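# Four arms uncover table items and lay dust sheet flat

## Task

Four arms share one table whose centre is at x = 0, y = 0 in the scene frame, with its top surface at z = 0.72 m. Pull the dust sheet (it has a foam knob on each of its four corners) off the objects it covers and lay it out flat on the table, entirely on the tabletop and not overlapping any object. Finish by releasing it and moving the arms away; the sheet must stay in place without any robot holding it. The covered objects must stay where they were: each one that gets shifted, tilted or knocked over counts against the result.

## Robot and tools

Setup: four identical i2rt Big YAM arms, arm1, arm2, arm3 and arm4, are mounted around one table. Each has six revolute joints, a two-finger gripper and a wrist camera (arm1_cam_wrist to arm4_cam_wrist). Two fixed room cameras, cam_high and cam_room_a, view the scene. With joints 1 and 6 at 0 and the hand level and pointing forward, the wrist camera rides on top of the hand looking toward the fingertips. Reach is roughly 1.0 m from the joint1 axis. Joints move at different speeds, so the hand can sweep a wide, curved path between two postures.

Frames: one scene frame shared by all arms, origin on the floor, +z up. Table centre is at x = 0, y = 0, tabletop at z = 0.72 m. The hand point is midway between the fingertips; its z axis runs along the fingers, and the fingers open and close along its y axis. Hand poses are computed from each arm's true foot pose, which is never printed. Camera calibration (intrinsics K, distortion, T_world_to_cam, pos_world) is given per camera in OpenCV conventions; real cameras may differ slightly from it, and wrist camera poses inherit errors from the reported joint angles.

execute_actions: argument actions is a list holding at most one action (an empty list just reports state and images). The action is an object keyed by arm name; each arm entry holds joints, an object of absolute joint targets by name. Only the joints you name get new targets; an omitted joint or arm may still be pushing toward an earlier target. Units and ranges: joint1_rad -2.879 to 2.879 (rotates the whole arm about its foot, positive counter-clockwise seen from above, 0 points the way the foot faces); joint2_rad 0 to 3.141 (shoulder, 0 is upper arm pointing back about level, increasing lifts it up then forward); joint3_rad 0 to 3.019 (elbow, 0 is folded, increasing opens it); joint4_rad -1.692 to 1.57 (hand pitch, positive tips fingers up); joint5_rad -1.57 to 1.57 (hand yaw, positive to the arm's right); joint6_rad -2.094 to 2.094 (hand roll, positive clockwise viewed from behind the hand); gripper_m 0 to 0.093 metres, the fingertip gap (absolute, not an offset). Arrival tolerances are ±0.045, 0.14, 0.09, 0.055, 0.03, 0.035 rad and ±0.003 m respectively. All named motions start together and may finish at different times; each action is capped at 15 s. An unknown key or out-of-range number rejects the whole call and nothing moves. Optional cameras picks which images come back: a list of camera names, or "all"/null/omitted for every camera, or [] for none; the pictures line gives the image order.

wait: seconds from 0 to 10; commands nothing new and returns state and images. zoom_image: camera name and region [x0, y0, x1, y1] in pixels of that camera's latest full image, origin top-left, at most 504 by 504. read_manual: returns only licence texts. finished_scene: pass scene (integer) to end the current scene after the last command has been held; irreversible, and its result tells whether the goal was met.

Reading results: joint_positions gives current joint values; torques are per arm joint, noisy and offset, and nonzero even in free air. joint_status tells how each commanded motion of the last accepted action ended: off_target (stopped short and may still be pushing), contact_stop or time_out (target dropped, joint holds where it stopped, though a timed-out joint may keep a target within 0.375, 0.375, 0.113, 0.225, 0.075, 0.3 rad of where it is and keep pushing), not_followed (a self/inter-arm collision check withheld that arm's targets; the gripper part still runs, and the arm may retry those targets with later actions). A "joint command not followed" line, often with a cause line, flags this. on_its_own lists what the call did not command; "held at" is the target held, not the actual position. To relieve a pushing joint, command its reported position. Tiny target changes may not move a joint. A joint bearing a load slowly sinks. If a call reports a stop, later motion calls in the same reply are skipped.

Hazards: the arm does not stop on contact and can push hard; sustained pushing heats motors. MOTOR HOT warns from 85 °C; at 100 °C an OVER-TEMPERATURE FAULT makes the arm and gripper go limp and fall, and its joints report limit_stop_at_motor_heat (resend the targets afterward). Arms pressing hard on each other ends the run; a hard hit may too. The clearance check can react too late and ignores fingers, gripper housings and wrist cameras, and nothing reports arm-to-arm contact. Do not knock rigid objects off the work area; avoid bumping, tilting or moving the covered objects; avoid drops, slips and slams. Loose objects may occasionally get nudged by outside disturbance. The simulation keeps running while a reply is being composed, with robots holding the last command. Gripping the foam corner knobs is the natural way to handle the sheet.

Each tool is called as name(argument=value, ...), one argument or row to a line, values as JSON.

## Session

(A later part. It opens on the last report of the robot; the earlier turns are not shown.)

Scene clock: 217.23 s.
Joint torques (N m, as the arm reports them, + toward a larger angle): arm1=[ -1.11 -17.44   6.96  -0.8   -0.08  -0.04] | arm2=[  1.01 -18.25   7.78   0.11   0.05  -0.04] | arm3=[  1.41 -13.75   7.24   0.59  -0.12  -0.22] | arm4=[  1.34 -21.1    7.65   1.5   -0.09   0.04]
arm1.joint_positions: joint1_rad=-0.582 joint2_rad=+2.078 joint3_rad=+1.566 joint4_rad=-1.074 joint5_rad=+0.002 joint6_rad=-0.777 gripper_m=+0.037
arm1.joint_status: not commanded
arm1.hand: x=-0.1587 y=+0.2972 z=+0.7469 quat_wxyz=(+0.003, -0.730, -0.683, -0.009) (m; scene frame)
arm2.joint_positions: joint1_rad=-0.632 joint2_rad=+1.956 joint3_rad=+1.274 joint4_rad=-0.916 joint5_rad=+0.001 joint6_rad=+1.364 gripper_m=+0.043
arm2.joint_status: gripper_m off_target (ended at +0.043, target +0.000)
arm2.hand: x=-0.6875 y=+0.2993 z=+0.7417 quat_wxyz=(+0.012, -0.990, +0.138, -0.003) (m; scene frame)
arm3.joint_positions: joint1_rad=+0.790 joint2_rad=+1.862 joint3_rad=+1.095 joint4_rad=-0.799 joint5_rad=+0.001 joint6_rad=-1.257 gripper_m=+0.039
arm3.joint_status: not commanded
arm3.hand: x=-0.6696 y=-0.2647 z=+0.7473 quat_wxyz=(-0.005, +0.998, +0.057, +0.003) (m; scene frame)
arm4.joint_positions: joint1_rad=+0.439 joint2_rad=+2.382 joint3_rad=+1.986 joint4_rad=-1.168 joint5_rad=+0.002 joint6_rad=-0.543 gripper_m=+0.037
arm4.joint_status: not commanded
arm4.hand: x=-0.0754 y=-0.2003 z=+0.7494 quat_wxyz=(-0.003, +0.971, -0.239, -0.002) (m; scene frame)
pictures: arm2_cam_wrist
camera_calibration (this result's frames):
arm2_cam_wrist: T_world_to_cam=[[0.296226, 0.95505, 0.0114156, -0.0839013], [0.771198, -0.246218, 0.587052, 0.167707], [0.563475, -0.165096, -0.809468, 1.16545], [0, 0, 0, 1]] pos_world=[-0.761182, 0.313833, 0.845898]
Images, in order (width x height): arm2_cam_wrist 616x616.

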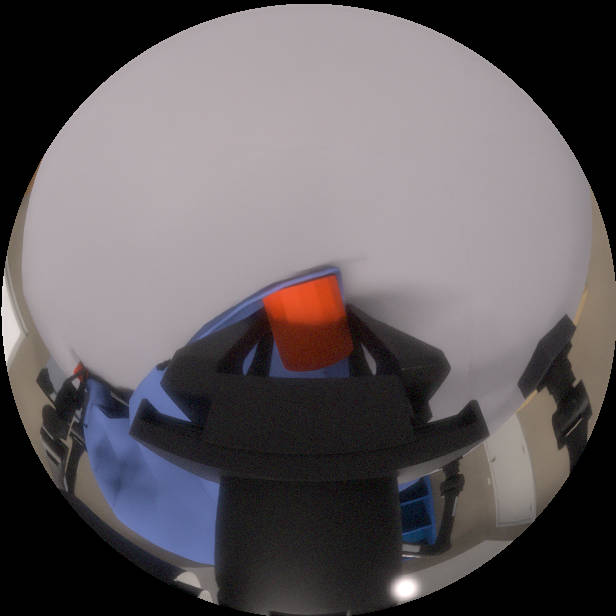

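execute_actions(
  actions=[
    {"arm1":{"joints":{"joint1_rad":-0.542,"joint2_rad":1.527,"joint3_rad":1.61,"joint4_rad":-1.365}},"arm2":{"joints":{"joint1_rad":-0.70,"joint2_rad":1.473,"joint3_rad":1.51,"joint4_rad":-1.305}},"arm3":{"joints":{"joint1_rad":0.89,"joint2_rad":1.39,"joint3_rad":1.39,"joint4_rad":-1.27}},"arm4":{"joints":{"joint1_rad":0.533,"joint2_rad":1.826,"joint3_rad":1.85,"joint4_rad":-1.32}}},
  ],
)

Scene clock: 241.80 s.
Joint torques (N m, as the arm reports them, + toward a larger angle): arm1=[ -1.57 -14.21  10.82  -0.22  -0.08  -0.04] | arm2=[  0.91 -13.6    9.89  -0.06   0.12  -0.07] | arm3=[  0.2  -10.85  11.67   0.42  -0.04  -0.18] | arm4=[  1.8  -15.68  10.06   0.66  -0.03   0.04]
arm1.joint_positions: joint1_rad=-0.542 joint2_rad=+1.526 joint3_rad=+1.595 joint4_rad=-1.354 joint5_rad=+0.001 joint6_rad=-0.780 gripper_m=+0.037
arm1.joint_status: all done
arm1.hand: x=-0.0906 y=+0.3279 z=+1.0535 quat_wxyz=(+0.004, -0.708, -0.692, +0.141) (m; scene frame)
arm2.joint_positions: joint1_rad=-0.705 joint2_rad=+1.488 joint3_rad=+1.495 joint4_rad=-1.300 joint5_rad=-0.001 joint6_rad=+1.362 gripper_m=+0.043
arm2.joint_status: all done
arm2.hand: x=-0.7142 y=+0.3262 z=+1.0519 quat_wxyz=(-0.129, -0.975, +0.172, +0.052) (m; scene frame)
arm3.joint_positions: joint1_rad=+0.897 joint2_rad=+1.399 joint3_rad=+1.379 joint4_rad=-1.263 joint5_rad=-0.001 joint6_rad=-1.257 gripper_m=+0.039
arm3.joint_status: all done
arm3.hand: x=-0.7187 y=-0.2865 z=+1.0559 quat_wxyz=(-0.133, +0.983, +0.110, -0.056) (m; scene frame)
arm4.joint_positions: joint1_rad=+0.531 joint2_rad=+1.820 joint3_rad=+1.833 joint4_rad=-1.305 joint5_rad=+0.000 joint6_rad=-0.544 gripper_m=+0.037
arm4.joint_status: all done
arm4.hand: x=-0.0895 y=-0.2895 z=+1.0503 quat_wxyz=(-0.093, +0.972, -0.192, -0.103) (m; scene frame)
pictures: arm1_cam_wrist, arm2_cam_wrist, arm3_cam_wrist, arm4_cam_wrist, cam_high, cam_room_a
camera_calibration (this result's frames):
arm1_cam_wrist: T_world_to_cam=[[-0.980608, 0.0313909, 0.193447, -0.301757], [0.110358, 0.904157, 0.4127, -0.714304], [-0.161952, 0.426045, -0.890088, 0.90771], [0, 0, 0, 1]] pos_world=[-0.0700708, 0.26859, 1.16111]
arm2_cam_wrist: T_world_to_cam=[[0.34098, 0.896102, -0.284135, 0.256879], [0.840679, -0.155404, 0.518756, 0.104628], [0.420703, -0.415752, -0.806324, 1.41249], [0, 0, 0, 1]] pos_world=[-0.76979, 0.373318, 1.15764]
arm3_cam_wrist: T_world_to_cam=[[-0.202166, 0.941225, 0.270599, -0.158756], [0.874516, 0.04912, 0.482503, 0.141847], [0.440852, 0.334189, -0.833047, 1.41751], [0, 0, 0, 1]] pos_world=[-0.781056, -0.33126, 1.15537]
arm4_cam_wrist: T_world_to_cam=[[0.39729, 0.906518, 0.14278, 0.151723], [0.831567, -0.421426, 0.361796, -0.41919], [0.388146, -0.0250065, -0.921258, 1.11644], [0, 0, 0, 1]] pos_world=[-0.145038, -0.286279, 1.15853]
Images, in order (width x height): arm1_cam_wrist 616x616, arm2_cam_wrist 616x616, arm3_cam_wrist 616x616, arm4_cam_wrist 616x616, cam_high 504x504, cam_room_a 504x504.

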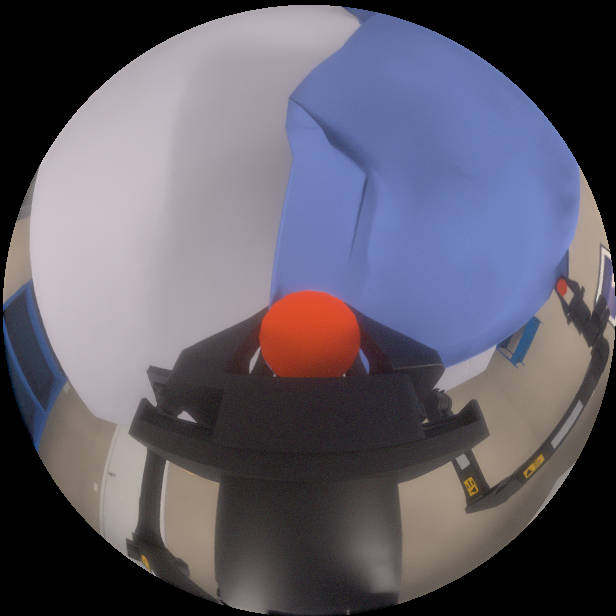

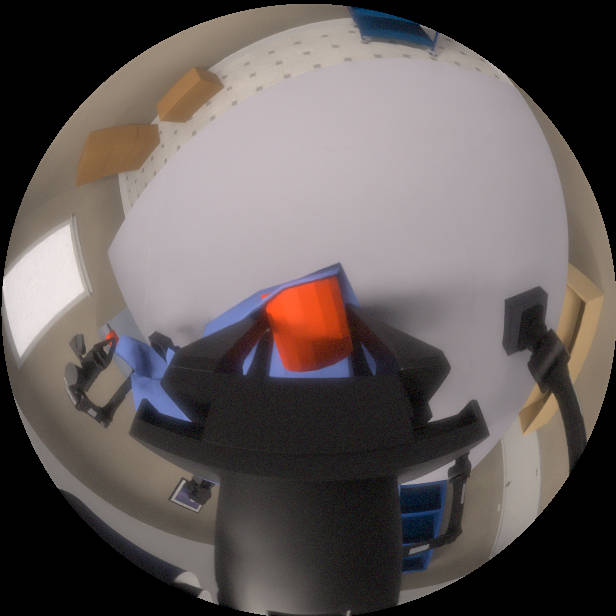

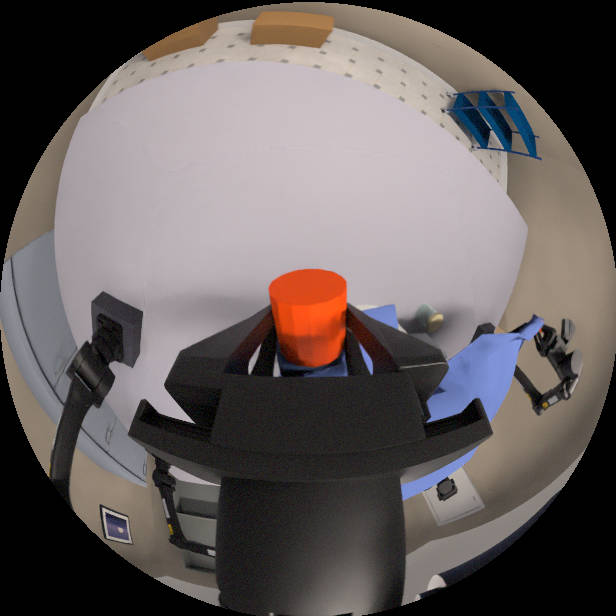

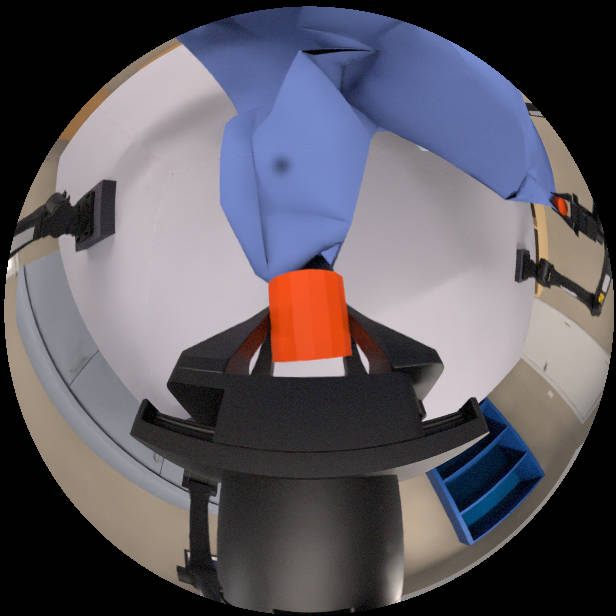

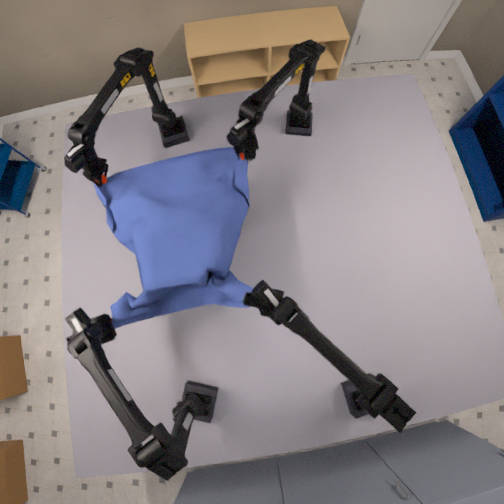

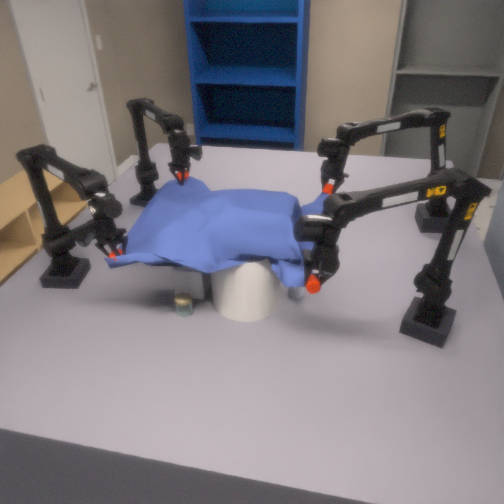

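execute_actions(
  actions=[
    {"arm1":{"joints":{"joint1_rad":-0.599,"joint2_rad":1.478,"joint3_rad":1.80,"joint4_rad":-1.51}},"arm2":{"joints":{"joint1_rad":-0.73,"joint2_rad":1.365,"joint3_rad":1.635,"joint4_rad":-1.45}},"arm3":{"joints":{"joint1_rad":1.065,"joint2_rad":1.075,"joint3_rad":1.345,"joint4_rad":-1.47}},"arm4":{"joints":{"joint1_rad":0.693,"joint2_rad":1.529,"joint3_rad":1.72,"joint4_rad":-1.39}}},
  ],
  cameras=["cam_high","cam_room_a","arm4_cam_wrist"],
)

Scene clock: 261.50 s.
Joint torques (N m, as the arm reports them, + toward a larger angle): arm1=[ -1.17 -12.64  12.56  -0.2    0.13   0.  ] | arm2=[ -0.34 -10.53  11.27   0.13   0.07  -0.04] | arm3=[ 0.18 -6.01 11.47  0.74  0.   -0.18] | arm4=[  2.39 -10.53   9.7    0.81  -0.21   0.05]
arm1.joint_positions: joint1_rad=-0.596 joint2_rad=+1.474 joint3_rad=+1.758 joint4_rad=-1.495 joint5_rad=-0.005 joint6_rad=-0.781 gripper_m=+0.037
arm1.joint_status: all done
arm1.hand: x=-0.0957 y=+0.3583 z=+1.1423 quat_wxyz=(+0.006, -0.721, -0.670, +0.178) (m; scene frame)
arm2.joint_positions: joint1_rad=-0.724 joint2_rad=+1.365 joint3_rad=+1.601 joint4_rad=-1.445 joint5_rad=+0.001 joint6_rad=+1.362 gripper_m=+0.043
arm2.joint_status: all done
arm2.hand: x=-0.7016 y=+0.3636 z=+1.1466 quat_wxyz=(-0.166, -0.967, +0.180, +0.070) (m; scene frame)
arm3.joint_positions: joint1_rad=+1.074 joint2_rad=+1.079 joint3_rad=+1.334 joint4_rad=-1.465 joint5_rad=-0.002 joint6_rad=-1.258 gripper_m=+0.039
arm3.joint_status: all done
arm3.hand: x=-0.7117 y=-0.4242 z=+1.1457 quat_wxyz=(-0.158, +0.964, +0.195, -0.085) (m; scene frame)
arm4.joint_positions: joint1_rad=+0.683 joint2_rad=+1.517 joint3_rad=+1.710 joint4_rad=-1.374 joint5_rad=+0.005 joint6_rad=-0.544 gripper_m=+0.037
arm4.joint_status: all done
arm4.hand: x=-0.0952 y=-0.4172 z=+1.1593 quat_wxyz=(-0.121, +0.974, -0.117, -0.151) (m; scene frame)
pictures: arm4_cam_wrist, cam_high, cam_room_a
camera_calibration (this result's frames):
arm4_cam_wrist: T_world_to_cam=[[0.269965, 0.941684, 0.200876, 0.189367], [0.90916, -0.318, 0.268894, -0.349443], [0.317092, 0.110036, -0.94199, 1.28945], [0, 0, 0, 1]] pos_world=[-0.142298, -0.431334, 1.27058]
Images, in order (width x height): arm4_cam_wrist 616x616, cam_high 504x504, cam_room_a 504x504.

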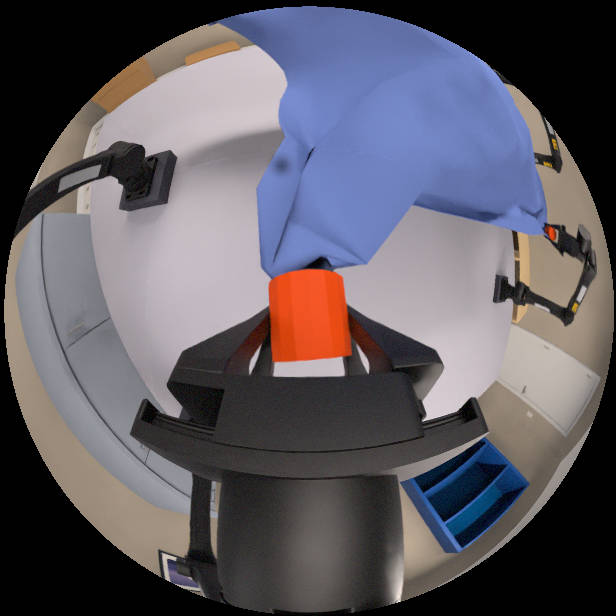

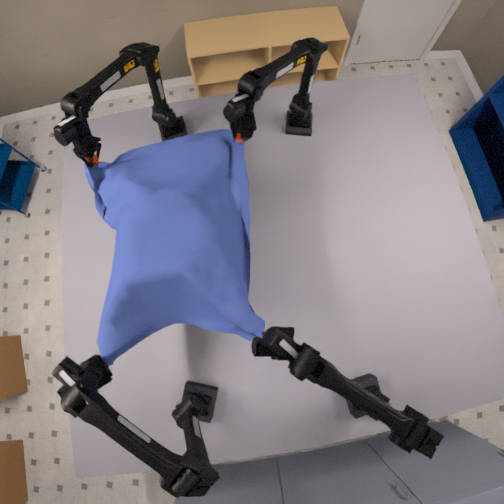

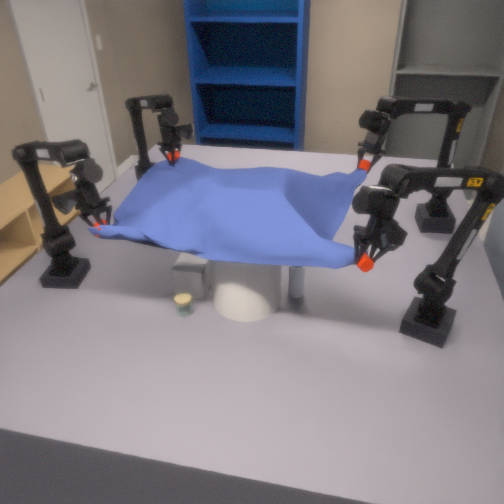

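execute_actions(
  actions=[
    {"arm1":{"joints":{"joint1_rad":-0.614,"joint2_rad":1.391,"joint3_rad":1.965,"joint4_rad":-1.43}},"arm2":{"joints":{"joint1_rad":-0.746,"joint2_rad":1.273,"joint3_rad":1.79,"joint4_rad":-1.38}},"arm3":{"joints":{"joint1_rad":1.085,"joint2_rad":0.993,"joint3_rad":1.55,"joint4_rad":-1.425}},"arm4":{"joints":{"joint1_rad":0.71,"joint2_rad":1.41,"joint3_rad":1.83,"joint4_rad":-1.29}}},
  ],
  cameras=["cam_high","cam_room_a","arm4_cam_wrist"],
)

Scene clock: 277.57 s.
Joint torques (N m, as the arm reports them, + toward a larger angle): arm1=[ -2.35 -11.08  12.18   1.43   0.     0.05] | arm2=[ 0.33 -9.01 10.71  1.25  0.18 -0.03] | arm3=[ 1.73 -3.61 12.87  1.8   0.04 -0.15] | arm4=[ 1.85 -8.84 12.45  2.56 -0.17  0.06]
arm1.joint_positions: joint1_rad=-0.603 joint2_rad=+1.381 joint3_rad=+1.929 joint4_rad=-1.439 joint5_rad=-0.003 joint6_rad=-0.781 gripper_m=+0.037
arm1.joint_status: all done
arm1.hand: x=-0.0921 y=+0.3661 z=+1.2741 quat_wxyz=(+0.014, -0.693, -0.640, +0.332) (m; scene frame)
arm2.joint_positions: joint1_rad=-0.740 joint2_rad=+1.274 joint3_rad=+1.758 joint4_rad=-1.397 joint5_rad=-0.002 joint6_rad=+1.362 gripper_m=+0.043
arm2.joint_status: all done
arm2.hand: x=-0.7045 y=+0.3715 z=+1.2682 quat_wxyz=(-0.299, -0.929, +0.180, +0.126) (m; scene frame)
arm3.joint_positions: joint1_rad=+1.078 joint2_rad=+0.990 joint3_rad=+1.516 joint4_rad=-1.435 joint5_rad=-0.002 joint6_rad=-1.258 gripper_m=+0.039
arm3.joint_status: all done
arm3.hand: x=-0.7091 y=-0.4311 z=+1.2656 quat_wxyz=(-0.285, +0.926, +0.190, -0.157) (m; scene frame)
arm4.joint_positions: joint1_rad=+0.700 joint2_rad=+1.407 joint3_rad=+1.782 joint4_rad=-1.312 joint5_rad=+0.004 joint6_rad=-0.544 gripper_m=+0.037
arm4.joint_status: all done
arm4.hand: x=-0.0948 y=-0.4301 z=+1.2580 quat_wxyz=(-0.191, +0.944, -0.106, -0.246) (m; scene frame)
pictures: arm4_cam_wrist, cam_high, cam_room_a
camera_calibration (this result's frames):
arm4_cam_wrist: T_world_to_cam=[[0.299066, 0.903274, 0.30766, 0.0334759], [0.942838, -0.329392, 0.0505765, -0.10754], [0.147025, 0.274948, -0.950151, 1.44887], [0, 0, 0, 1]] pos_world=[-0.121639, -0.464025, 1.37179]
Images, in order (width x height): arm4_cam_wrist 616x616, cam_high 504x504, cam_room_a 504x504.

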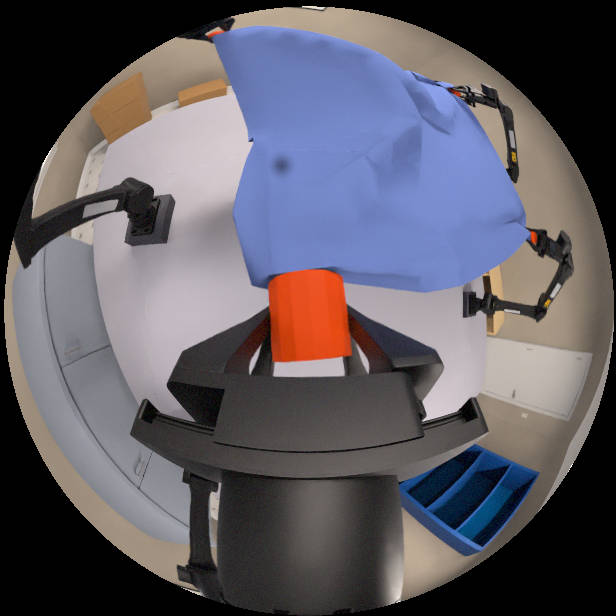

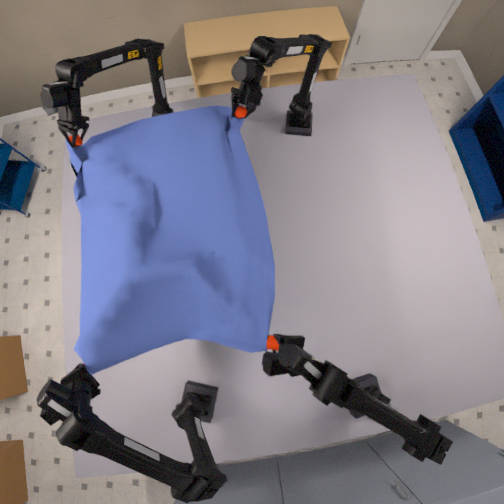

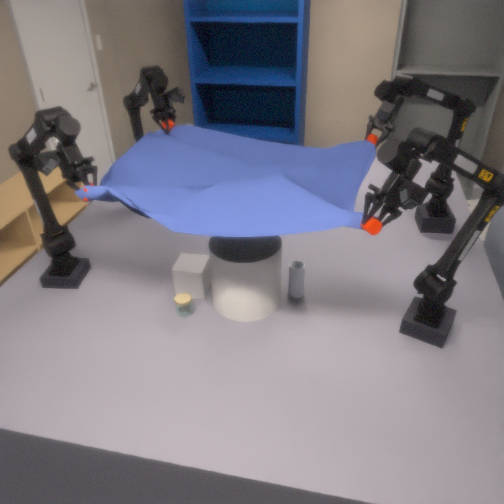

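execute_actions(
  actions=[
    {"arm1":{"joints":{"joint1_rad":-0.46,"joint2_rad":1.211,"joint3_rad":1.78,"joint4_rad":-1.46}},"arm4":{"joints":{"joint1_rad":0.552,"joint2_rad":1.235,"joint3_rad":1.66,"joint4_rad":-1.3}}},
  ],
  cameras=["cam_high","cam_room_a","arm4_cam_wrist"],
)

Scene clock: 292.03 s.
Joint torques (N m, as the arm reports them, + toward a larger angle): arm1=[-0.71 -9.14  8.38  0.44 -0.42  0.06] | arm2=[-1.45 -8.38 10.72  1.42  0.97 -0.05] | arm3=[ 1.48 -4.19 12.82  1.81 -0.05 -0.14] | arm4=[ 1.89 -7.14  8.39  2.22 -0.07  0.06]
arm1.joint_positions: joint1_rad=-0.467 joint2_rad=+1.220 joint3_rad=+1.788 joint4_rad=-1.443 joint5_rad=+0.012 joint6_rad=-0.789 gripper_m=+0.037
arm1.joint_status: all done
arm1.hand: x=-0.0048 y=+0.3663 z=+1.2774 quat_wxyz=(-0.001, -0.645, -0.684, +0.340) (m; scene frame)
arm2.joint_positions: joint1_rad=-0.723 joint2_rad=+1.274 joint3_rad=+1.758 joint4_rad=-1.397 joint5_rad=-0.022 joint6_rad=+1.360 gripper_m=+0.043
arm2.joint_status: not commanded
arm2.hand: x=-0.6952 y=+0.3654 z=+1.2682 quat_wxyz=(-0.303, -0.931, +0.168, +0.115) (m; scene frame)
arm3.joint_positions: joint1_rad=+1.078 joint2_rad=+0.990 joint3_rad=+1.516 joint4_rad=-1.435 joint5_rad=+0.000 joint6_rad=-1.258 gripper_m=+0.039
arm3.joint_status: not commanded
arm3.hand: x=-0.7088 y=-0.4309 z=+1.2656 quat_wxyz=(-0.285, +0.926, +0.190, -0.156) (m; scene frame)
arm4.joint_positions: joint1_rad=+0.547 joint2_rad=+1.235 joint3_rad=+1.662 joint4_rad=-1.312 joint5_rad=+0.002 joint6_rad=-0.544 gripper_m=+0.037
arm4.joint_status: all done
arm4.hand: x=+0.0035 y=-0.4274 z=+1.2793 quat_wxyz=(-0.225, +0.925, -0.175, -0.250) (m; scene frame)
pictures: arm4_cam_wrist, cam_high, cam_room_a
camera_calibration (this result's frames):
arm4_cam_wrist: T_world_to_cam=[[0.441935, 0.835286, 0.327094, -0.0593939], [0.88352, -0.468388, 0.00238447, -0.197928], [0.155199, 0.287941, -0.944989, 1.45283], [0, 0, 0, 1]] pos_world=[-0.0243562, -0.461425, 1.39281]
Images, in order (width x height): arm4_cam_wrist 616x616, cam_high 504x504, cam_room_a 504x504.

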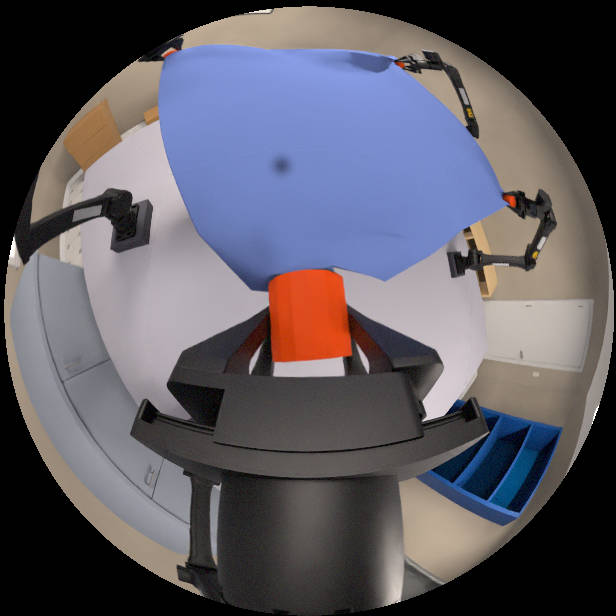

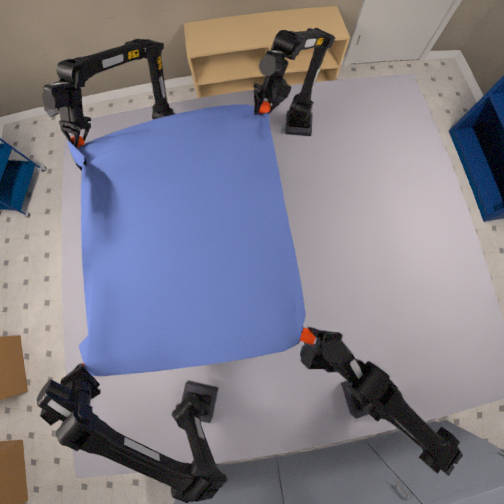

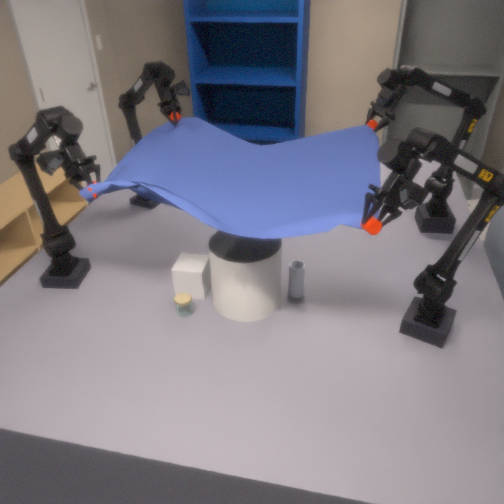

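execute_actions(
  actions=[
    {"arm1":{"joints":{"joint1_rad":-0.045,"joint2_rad":0.963,"joint3_rad":1.62,"joint4_rad":-1.55,"joint6_rad":-0.24}},"arm2":{"joints":{"joint1_rad":-0.238,"joint2_rad":1.048,"joint3_rad":1.6,"joint4_rad":-1.446,"joint6_rad":1.75}},"arm3":{"joints":{"joint1_rad":0.386,"joint2_rad":0.791,"joint3_rad":1.45,"joint4_rad":-1.55,"joint6_rad":-1.66}},"arm4":{"joints":{"joint1_rad":0.157,"joint2_rad":1.014,"joint3_rad":1.5,"joint4_rad":-1.376,"joint6_rad":-0.82}}},
  ],
  cameras=["cam_room_a"],
)

execute_actions(
  actions=[
    {"arm1":{"joints":{"joint1_rad":0.677,"joint2_rad":0.985,"joint3_rad":1.65,"joint4_rad":-1.545,"joint6_rad":0.48}},"arm2":{"joints":{"joint1_rad":0.34,"joint2_rad":1.155,"joint3_rad":1.69,"joint4_rad":-1.41,"joint6_rad":2.08}},"arm3":{"joints":{"joint1_rad":-0.339,"joint2_rad":0.975,"joint3_rad":1.54,"joint4_rad":-1.44,"joint6_rad":-2.08}},"arm4":{"joints":{"joint1_rad":-0.459,"joint2_rad":1.035,"joint3_rad":1.53,"joint4_rad":-1.37,"joint6_rad":-1.44}}},
  ],
  cameras=["cam_room_a"],
)

execute_actions(
  actions=[
    {"arm1":{"joints":{"joint1_rad":1.168,"joint2_rad":1.35,"joint3_rad":1.92,"joint4_rad":-1.44,"joint6_rad":0.97}},"arm2":{"joints":{"joint1_rad":0.732,"joint2_rad":1.568,"joint3_rad":2.09,"joint4_rad":-1.39}},"arm3":{"joints":{"joint1_rad":-0.695,"joint2_rad":1.454,"joint3_rad":1.93,"joint4_rad":-1.34}},"arm4":{"joints":{"joint1_rad":-0.922,"joint2_rad":1.39,"joint3_rad":1.82,"joint4_rad":-1.3,"joint6_rad":-1.9}}},
  ],
)

Scene clock: 334.50 s.
Joint torques (N m, as the arm reports them, + toward a larger angle): arm1=[-0.34 -3.2   8.71  0.25 -0.36  0.21] | arm2=[-0.03 -4.7   8.82  0.91  0.59  0.25] | arm3=[ 0.68 -1.39 10.12  1.04 -0.23 -0.15] | arm4=[ 1.61 -2.04  8.7   1.26 -0.04  0.08]
arm1.joint_positions: joint1_rad=-0.059 joint2_rad=+0.966 joint3_rad=+1.619 joint4_rad=-1.532 joint5_rad=+0.010 joint6_rad=-0.261 gripper_m=+0.037
arm1.joint_status: all done
arm1.hand: x=+0.1831 y=+0.3836 z=+1.2740 quat_wxyz=(-0.154, -0.686, -0.645, +0.299) (m; scene frame)
arm2.joint_positions: joint1_rad=-0.233 joint2_rad=+1.048 joint3_rad=+1.590 joint4_rad=-1.451 joint5_rad=-0.013 joint6_rad=+1.733 gripper_m=+0.043
arm2.joint_status: all done
arm2.hand: x=-0.4750 y=+0.3878 z=+1.2672 quat_wxyz=(-0.325, -0.939, +0.115, -0.017) (m; scene frame)
arm3.joint_positions: joint1_rad=+0.390 joint2_rad=+0.799 joint3_rad=+1.441 joint4_rad=-1.542 joint5_rad=+0.004 joint6_rad=-1.647 gripper_m=+0.039
arm3.joint_status: all done
arm3.hand: x=-0.4842 y=-0.4322 z=+1.2704 quat_wxyz=(-0.332, +0.942, +0.049, +0.013) (m; scene frame)
arm4.joint_positions: joint1_rad=+0.158 joint2_rad=+1.004 joint3_rad=+1.497 joint4_rad=-1.360 joint5_rad=+0.000 joint6_rad=-0.812 gripper_m=+0.037
arm4.joint_status: all done
arm4.hand: x=+0.1889 y=-0.4382 z=+1.2806 quat_wxyz=(-0.300, +0.910, -0.230, -0.169) (m; scene frame)
pictures: cam_room_a
Images, in order (width x height): cam_room_a 504x504.

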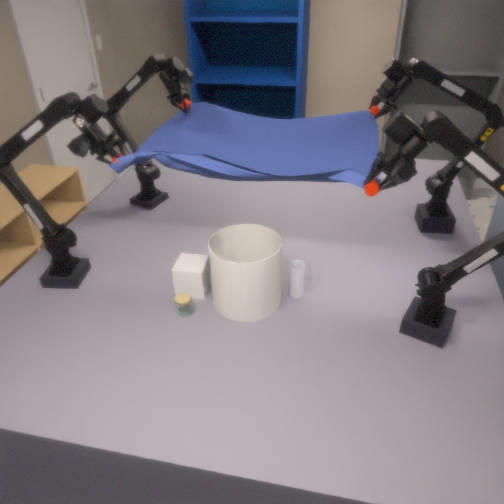

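Scene clock: 336.17 s.
Joint torques (N m, as the arm reports them, + toward a larger angle): arm1=[ 0.18 -3.45 11.28  0.69 -0.46  0.19] | arm2=[-0.07 -8.2  11.94  1.11  0.37  0.26] | arm3=[ 0.69 -4.47 13.41  1.71 -0.1  -0.15] | arm4=[ 1.44 -2.92 10.95  1.4  -0.04  0.07]
arm1.joint_positions: joint1_rad=+0.659 joint2_rad=+0.985 joint3_rad=+1.619 joint4_rad=-1.536 joint5_rad=+0.014 joint6_rad=+0.459 gripper_m=+0.037
arm1.joint_status: all done
arm1.hand: x=+0.4116 y=+0.3846 z=+1.2674 quat_wxyz=(-0.303, -0.690, -0.646, +0.120) (m; scene frame)
arm2.joint_positions: joint1_rad=+0.347 joint2_rad=+1.170 joint3_rad=+1.642 joint4_rad=-1.423 joint5_rad=-0.008 joint6_rad=+2.065 gripper_m=+0.043
arm2.joint_status: all done
arm2.hand: x=-0.2452 y=+0.3876 z=+1.2501 quat_wxyz=(-0.267, -0.953, -0.002, -0.147) (m; scene frame)
arm3.joint_positions: joint1_rad=-0.335 joint2_rad=+0.988 joint3_rad=+1.500 joint4_rad=-1.450 joint5_rad=+0.001 joint6_rad=-2.068 gripper_m=+0.039
arm3.joint_status: all done
arm3.hand: x=-0.2537 y=-0.4307 z=+1.2593 quat_wxyz=(-0.260, +0.944, -0.095, +0.178) (m; scene frame)
arm4.joint_positions: joint1_rad=-0.458 joint2_rad=+1.029 joint3_rad=+1.497 joint4_rad=-1.360 joint5_rad=-0.001 joint6_rad=-1.432 gripper_m=+0.037
arm4.joint_status: all done
arm4.hand: x=+0.4166 y=-0.4401 z=+1.2716 quat_wxyz=(-0.331, +0.915, -0.229, +0.035) (m; scene frame)
pictures: cam_room_a
Images, in order (width x height): cam_room_a 504x504.

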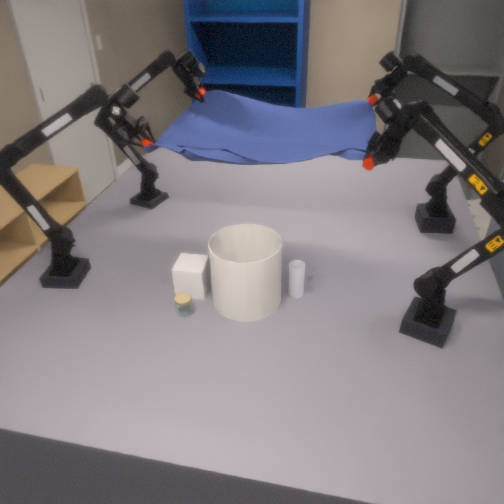

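Scene clock: 337.73 s.
Joint torques (N m, as the arm reports them, + toward a larger angle): arm1=[  0.36 -11.76  13.11   1.39  -0.35   0.17] | arm2=[ -0.79 -14.92  12.04   0.9    0.33   0.22] | arm3=[  1.06 -11.97  15.42   1.47   0.    -0.12] | arm4=[  2.08 -11.28  13.46   2.28  -0.07   0.05]
arm1.joint_positions: joint1_rad=+1.158 joint2_rad=+1.354 joint3_rad=+1.869 joint4_rad=-1.455 joint5_rad=+0.013 joint6_rad=+0.944 gripper_m=+0.037
arm1.joint_status: all done
arm1.hand: x=+0.6632 y=+0.3848 z=+1.2545 quat_wxyz=(-0.306, -0.690, -0.655, -0.037) (m; scene frame)
arm2.joint_positions: joint1_rad=+0.748 joint2_rad=+1.583 joint3_rad=+2.042 joint4_rad=-1.395 joint5_rad=-0.007 joint6_rad=+2.067 gripper_m=+0.043
arm2.joint_status: all done
arm2.hand: x=+0.0098 y=+0.3926 z=+1.2497 quat_wxyz=(-0.237, -0.931, -0.190, -0.201) (m; scene frame)
arm3.joint_positions: joint1_rad=-0.696 joint2_rad=+1.471 joint3_rad=+1.872 joint4_rad=-1.342 joint5_rad=-0.002 joint6_rad=-2.071 gripper_m=+0.039
arm3.joint_status: all done
arm3.hand: x=-0.0002 y=-0.4292 z=+1.2527 quat_wxyz=(-0.224, +0.913, -0.262, +0.220) (m; scene frame)
arm4.joint_positions: joint1_rad=-0.927 joint2_rad=+1.407 joint3_rad=+1.757 joint4_rad=-1.318 joint5_rad=+0.000 joint6_rad=-1.892 gripper_m=+0.037
arm4.joint_status: all done
arm4.hand: x=+0.6701 y=-0.4387 z=+1.2444 quat_wxyz=(-0.250, +0.925, -0.236, +0.160) (m; scene frame)
pictures: arm1_cam_wrist, arm2_cam_wrist, arm3_cam_wrist, arm4_cam_wrist, cam_high, cam_room_a
camera_calibration (this result's frames):
arm1_cam_wrist: T_world_to_cam=[[-0.878036, -0.0564048, -0.475259, 1.20144], [-0.164718, 0.967979, 0.189432, -0.493905], [0.449356, 0.244612, -0.859211, 0.810169], [0, 0, 0, 1]] pos_world=[0.609498, 0.347679, 1.36066]
arm2_cam_wrist: T_world_to_cam=[[-0.231408, 0.82064, -0.522494, 0.339863], [0.418002, 0.568841, 0.708304, -1.11341], [0.878479, -0.0544961, -0.474664, 0.73425], [0, 0, 0, 1]] pos_world=[-0.10097, 0.394459, 1.31473]
arm3_cam_wrist: T_world_to_cam=[[0.381067, 0.763665, 0.521156, -0.322369], [0.333092, -0.639233, 0.693132, -1.1339], [0.86246, -0.0905371, -0.497961, 0.710415], [0, 0, 0, 1]] pos_world=[-0.112169, -0.414323, 1.3077]
arm4_cam_wrist: T_world_to_cam=[[0.360252, 0.760208, 0.540651, -0.577015], [0.442055, -0.64948, 0.618678, -1.34261], [0.821466, 0.0161171, -0.57003, 0.28732], [0, 0, 0, 1]] pos_world=[0.565356, -0.43798, 1.30639]
Images, in order (width x height): arm1_cam_wrist 616x616, arm2_cam_wrist 616x616, arm3_cam_wrist 616x616, arm4_cam_wrist 616x616, cam_high 504x504, cam_room_a 504x504.

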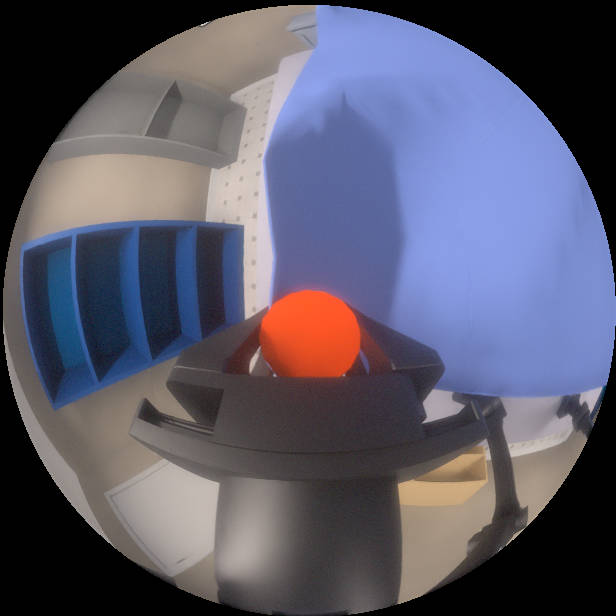

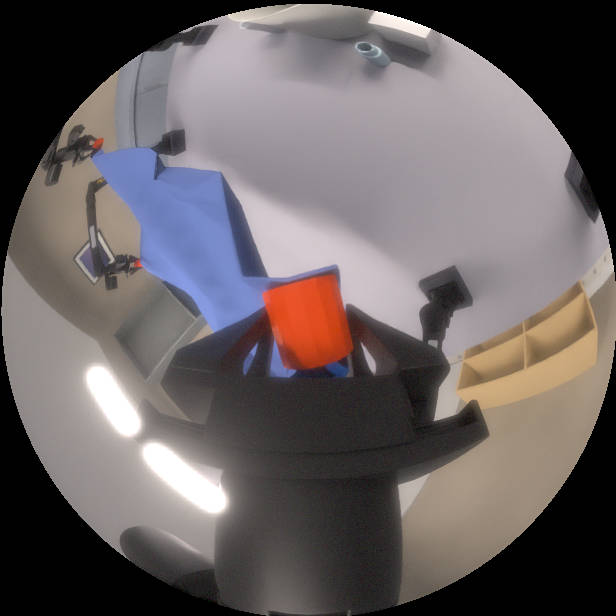

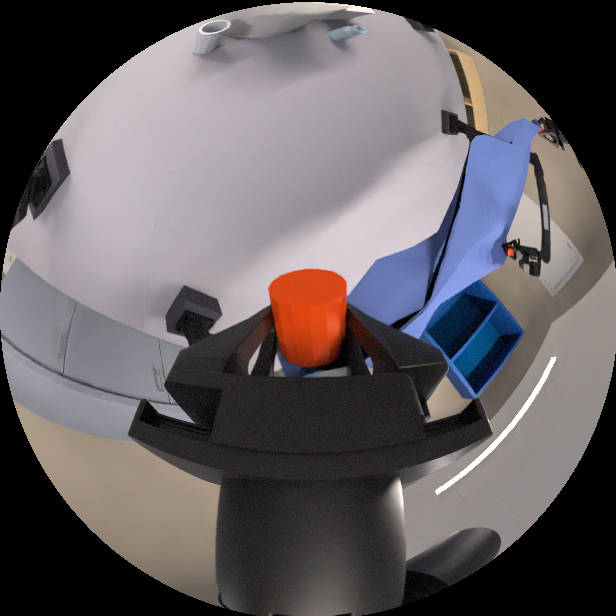

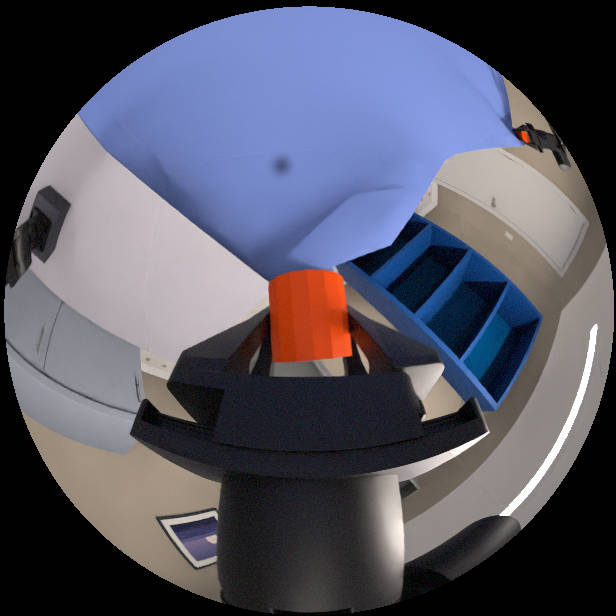

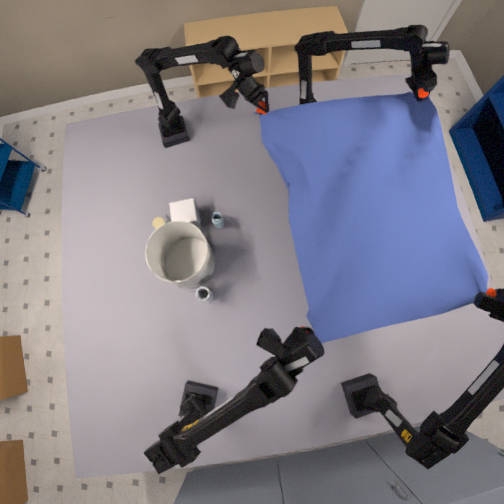

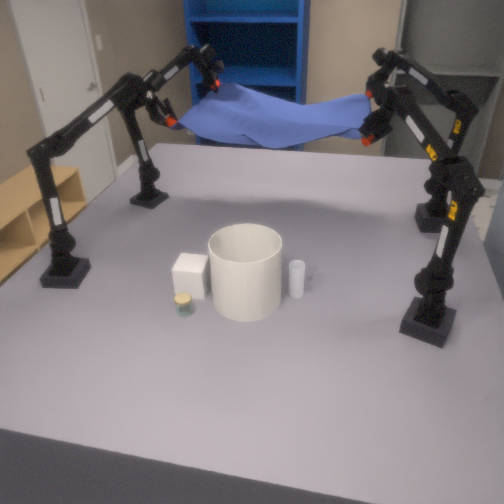

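execute_actions(
  actions=[
    {"arm1":{"joints":{"joint2_rad":1.437,"joint3_rad":1.365,"joint4_rad":-1.22}},"arm2":{"joints":{"joint2_rad":1.675,"joint3_rad":1.6,"joint4_rad":-1.2}},"arm3":{"joints":{"joint2_rad":1.59,"joint3_rad":1.46,"joint4_rad":-1.15}},"arm4":{"joints":{"joint2_rad":1.554,"joint3_rad":1.37,"joint4_rad":-1.1}}},
  ],
  cameras=[],
)

execute_actions(
  actions=[
    {"arm1":{"joints":{"joint1_rad":1.21,"joint2_rad":1.75,"joint3_rad":1.22,"joint4_rad":-1.03}},"arm2":{"joints":{"joint1_rad":0.75,"joint2_rad":1.96,"joint3_rad":1.49,"joint4_rad":-1.08}},"arm3":{"joints":{"joint1_rad":-0.72,"joint2_rad":1.835,"joint3_rad":1.25,"joint4_rad":-0.97}},"arm4":{"joints":{"joint1_rad":-0.995,"joint2_rad":1.922,"joint3_rad":1.33,"joint4_rad":-0.96}}},
  ],
)

Scene clock: 367.40 s.
Joint torques (N m, as the arm reports them, + toward a larger angle): arm1=[ -0.27 -14.69   9.52   0.62  -0.47   0.12] | arm2=[ -0.27 -17.26  10.46   0.29   0.31   0.25] | arm3=[  1.01 -13.54  11.36   0.69   0.04  -0.12] | arm4=[  1.76 -14.71   9.39   1.65  -0.01   0.04]
arm1.joint_positions: joint1_rad=+1.158 joint2_rad=+1.453 joint3_rad=+1.362 joint4_rad=-1.234 joint5_rad=+0.015 joint6_rad=+0.951 gripper_m=+0.037
arm1.joint_status: all done
arm1.hand: x=+0.6630 y=+0.3856 z=+0.9911 quat_wxyz=(-0.120, -0.722, -0.682, -0.011) (m; scene frame)
arm2.joint_positions: joint1_rad=+0.745 joint2_rad=+1.689 joint3_rad=+1.578 joint4_rad=-1.205 joint5_rad=-0.006 joint6_rad=+2.069 gripper_m=+0.043
arm2.joint_status: all done
arm2.hand: x=+0.0029 y=+0.3957 z=+0.9890 quat_wxyz=(-0.096, -0.973, -0.195, -0.083) (m; scene frame)
arm3.joint_positions: joint1_rad=-0.696 joint2_rad=+1.601 joint3_rad=+1.449 joint4_rad=-1.150 joint5_rad=-0.003 joint6_rad=-2.074 gripper_m=+0.039
arm3.joint_status: all done
arm3.hand: x=-0.0022 y=-0.4295 z=+0.9999 quat_wxyz=(-0.099, +0.952, -0.272, +0.096) (m; scene frame)
arm4.joint_positions: joint1_rad=-0.924 joint2_rad=+1.583 joint3_rad=+1.357 joint4_rad=-1.117 joint5_rad=-0.002 joint6_rad=-1.892 gripper_m=+0.037
arm4.joint_status: all done
arm4.hand: x=+0.6667 y=-0.4397 z=+0.9839 quat_wxyz=(-0.096, +0.963, -0.244, +0.061) (m; scene frame)
pictures: none
No camera images: the call's "cameras" was empty. Leave "cameras" out to get every camera's image.

Scene clock: 368.73 s.
Joint torques (N m, as the arm reports them, + toward a larger angle): arm1=[  1.66 -17.66   8.3    0.11  -1.09   0.22] | arm2=[  0.92 -18.49   9.35  -0.57   0.27   0.23] | arm3=[ -0.06 -14.26   8.45  -0.61   0.23  -0.02] | arm4=[  0.95 -17.15   7.32   0.91   0.22   0.03]
arm1.joint_positions: joint1_rad=+1.182 joint2_rad=+1.759 joint3_rad=+1.212 joint4_rad=-1.033 joint5_rad=+0.037 joint6_rad=+0.946 gripper_m=+0.037
arm1.joint_status: all done
arm1.hand: x=+0.6666 y=+0.3939 z=+0.7955 quat_wxyz=(+0.004, -0.716, -0.698, +0.018) (m; scene frame)
arm2.joint_positions: joint1_rad=+0.746 joint2_rad=+1.967 joint3_rad=+1.462 joint4_rad=-1.080 joint5_rad=-0.005 joint6_rad=+2.069 gripper_m=+0.043
arm2.joint_status: all done
arm2.hand: x=-0.0083 y=+0.4047 z=+0.7936 quat_wxyz=(+0.007, -0.981, -0.196, +0.004) (m; scene frame)
arm3.joint_positions: joint1_rad=-0.706 joint2_rad=+1.834 joint3_rad=+1.249 joint4_rad=-0.953 joint5_rad=-0.008 joint6_rad=-2.086 gripper_m=+0.039
arm3.joint_status: all done
arm3.hand: x=-0.0260 y=-0.4476 z=+0.8097 quat_wxyz=(-0.018, +0.962, -0.274, +0.012) (m; scene frame)
arm4.joint_positions: joint1_rad=-0.986 joint2_rad=+1.942 joint3_rad=+1.321 joint4_rad=-0.968 joint5_rad=-0.008 joint6_rad=-1.892 gripper_m=+0.037
arm4.joint_status: all done
arm4.hand: x=+0.6922 y=-0.4591 z=+0.7914 quat_wxyz=(+0.005, +0.961, -0.276, -0.009) (m; scene frame)
pictures: arm1_cam_wrist, arm2_cam_wrist, arm3_cam_wrist, arm4_cam_wrist, cam_high, cam_room_a
camera_calibration (this result's frames):
arm1_cam_wrist: T_world_to_cam=[[-0.99965, 0.0159994, 0.0210478, 0.644534], [0.0251951, 0.817763, 0.575003, -0.789333], [-0.00801238, 0.575332, -0.81788, 0.553779], [0, 0, 0, 1]] pos_world=[0.668633, 0.316568, 0.893228]
arm2_cam_wrist: T_world_to_cam=[[-0.363629, 0.931543, 0.000997284, -0.373999], [0.7582, 0.295342, 0.581297, -0.57537], [0.541209, 0.212132, -0.813691, 0.692686], [0, 0, 0, 1]] pos_world=[-0.074639, 0.371385, 0.898466]
arm3_cam_wrist: T_world_to_cam=[[0.525104, 0.85022, 0.0373158, 0.366657], [0.680335, -0.445716, 0.581791, -0.644254], [0.511282, -0.280114, -0.812482, 0.671117], [0, 0, 0, 1]] pos_world=[-0.0973541, -0.410905, 0.906409]
arm4_cam_wrist: T_world_to_cam=[[0.534146, 0.845291, -0.0130513, 0.0323141], [0.700757, -0.434073, 0.566145, -1.12401], [0.472892, -0.31155, -0.824203, 0.303288], [0, 0, 0, 1]] pos_world=[0.626974, -0.420727, 0.886743]
Images, in order (width x height): arm1_cam_wrist 616x616, arm2_cam_wrist 616x616, arm3_cam_wrist 616x616, arm4_cam_wrist 616x616, cam_high 504x504, cam_room_a 504x504.

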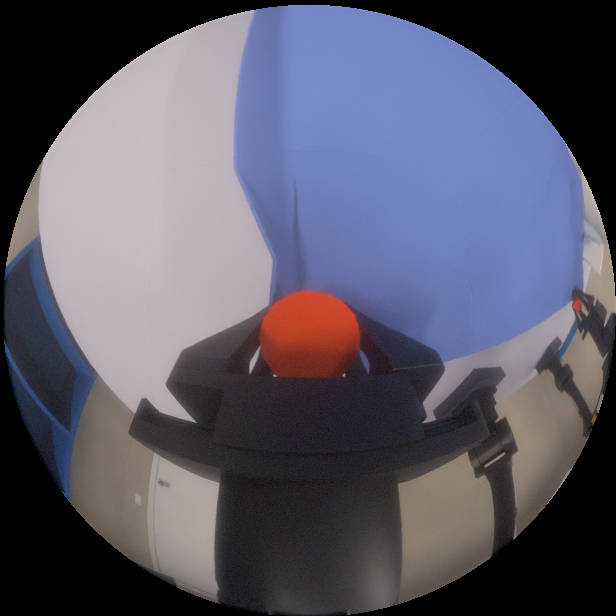

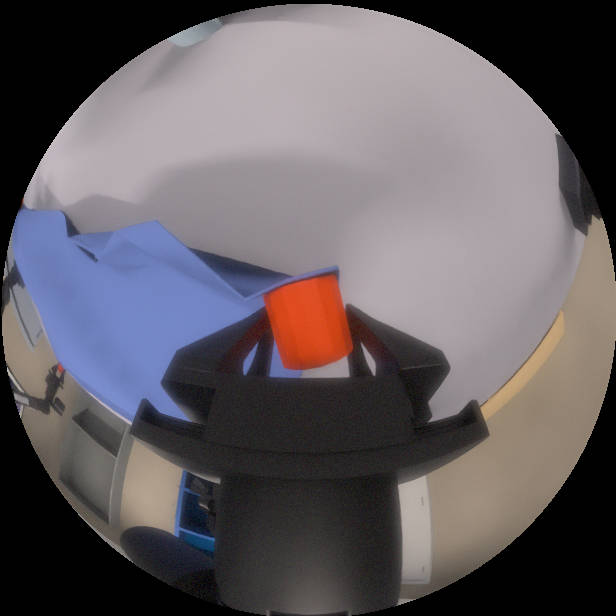

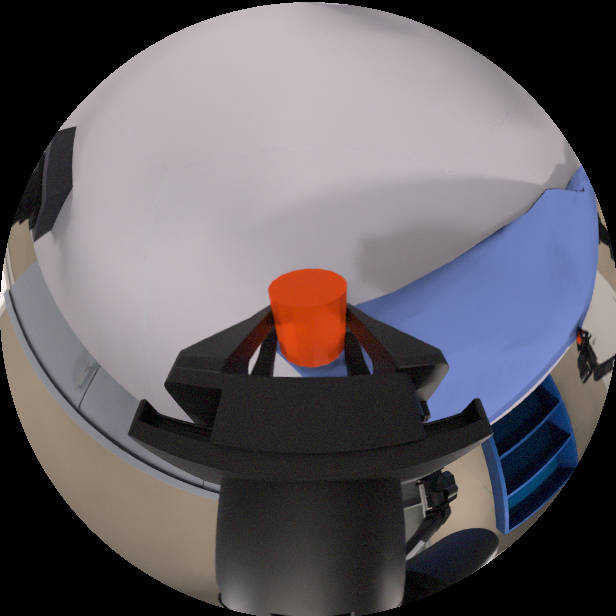

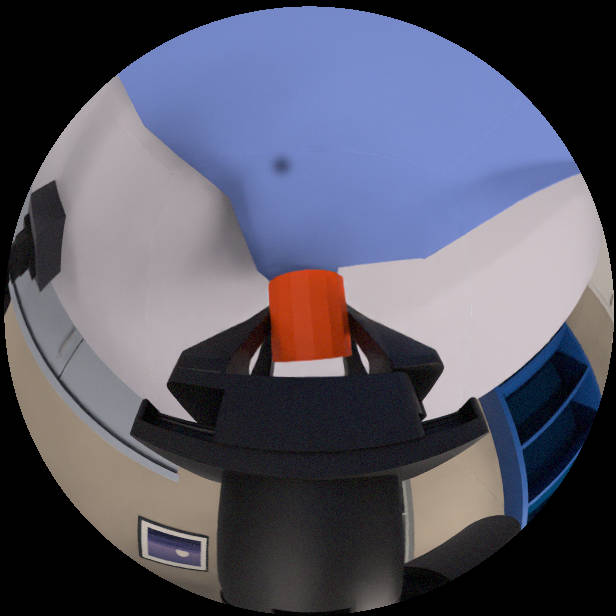

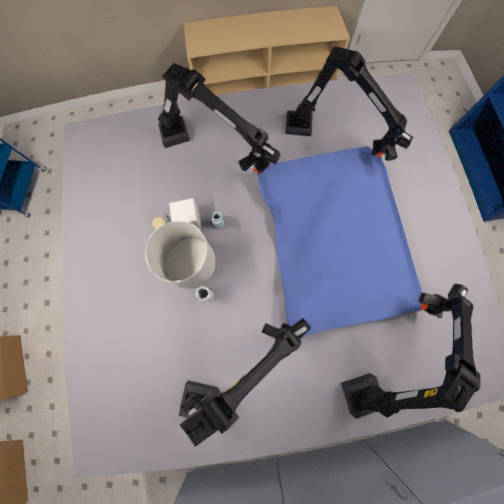

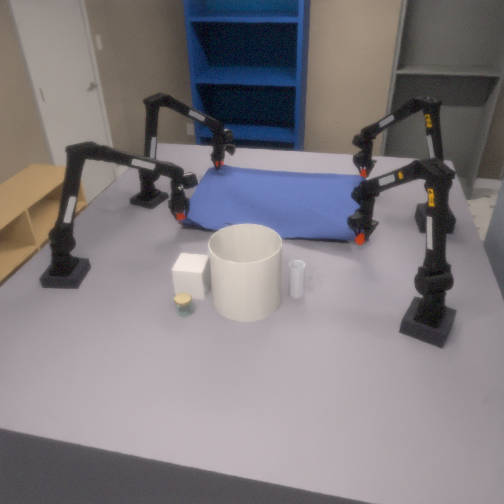

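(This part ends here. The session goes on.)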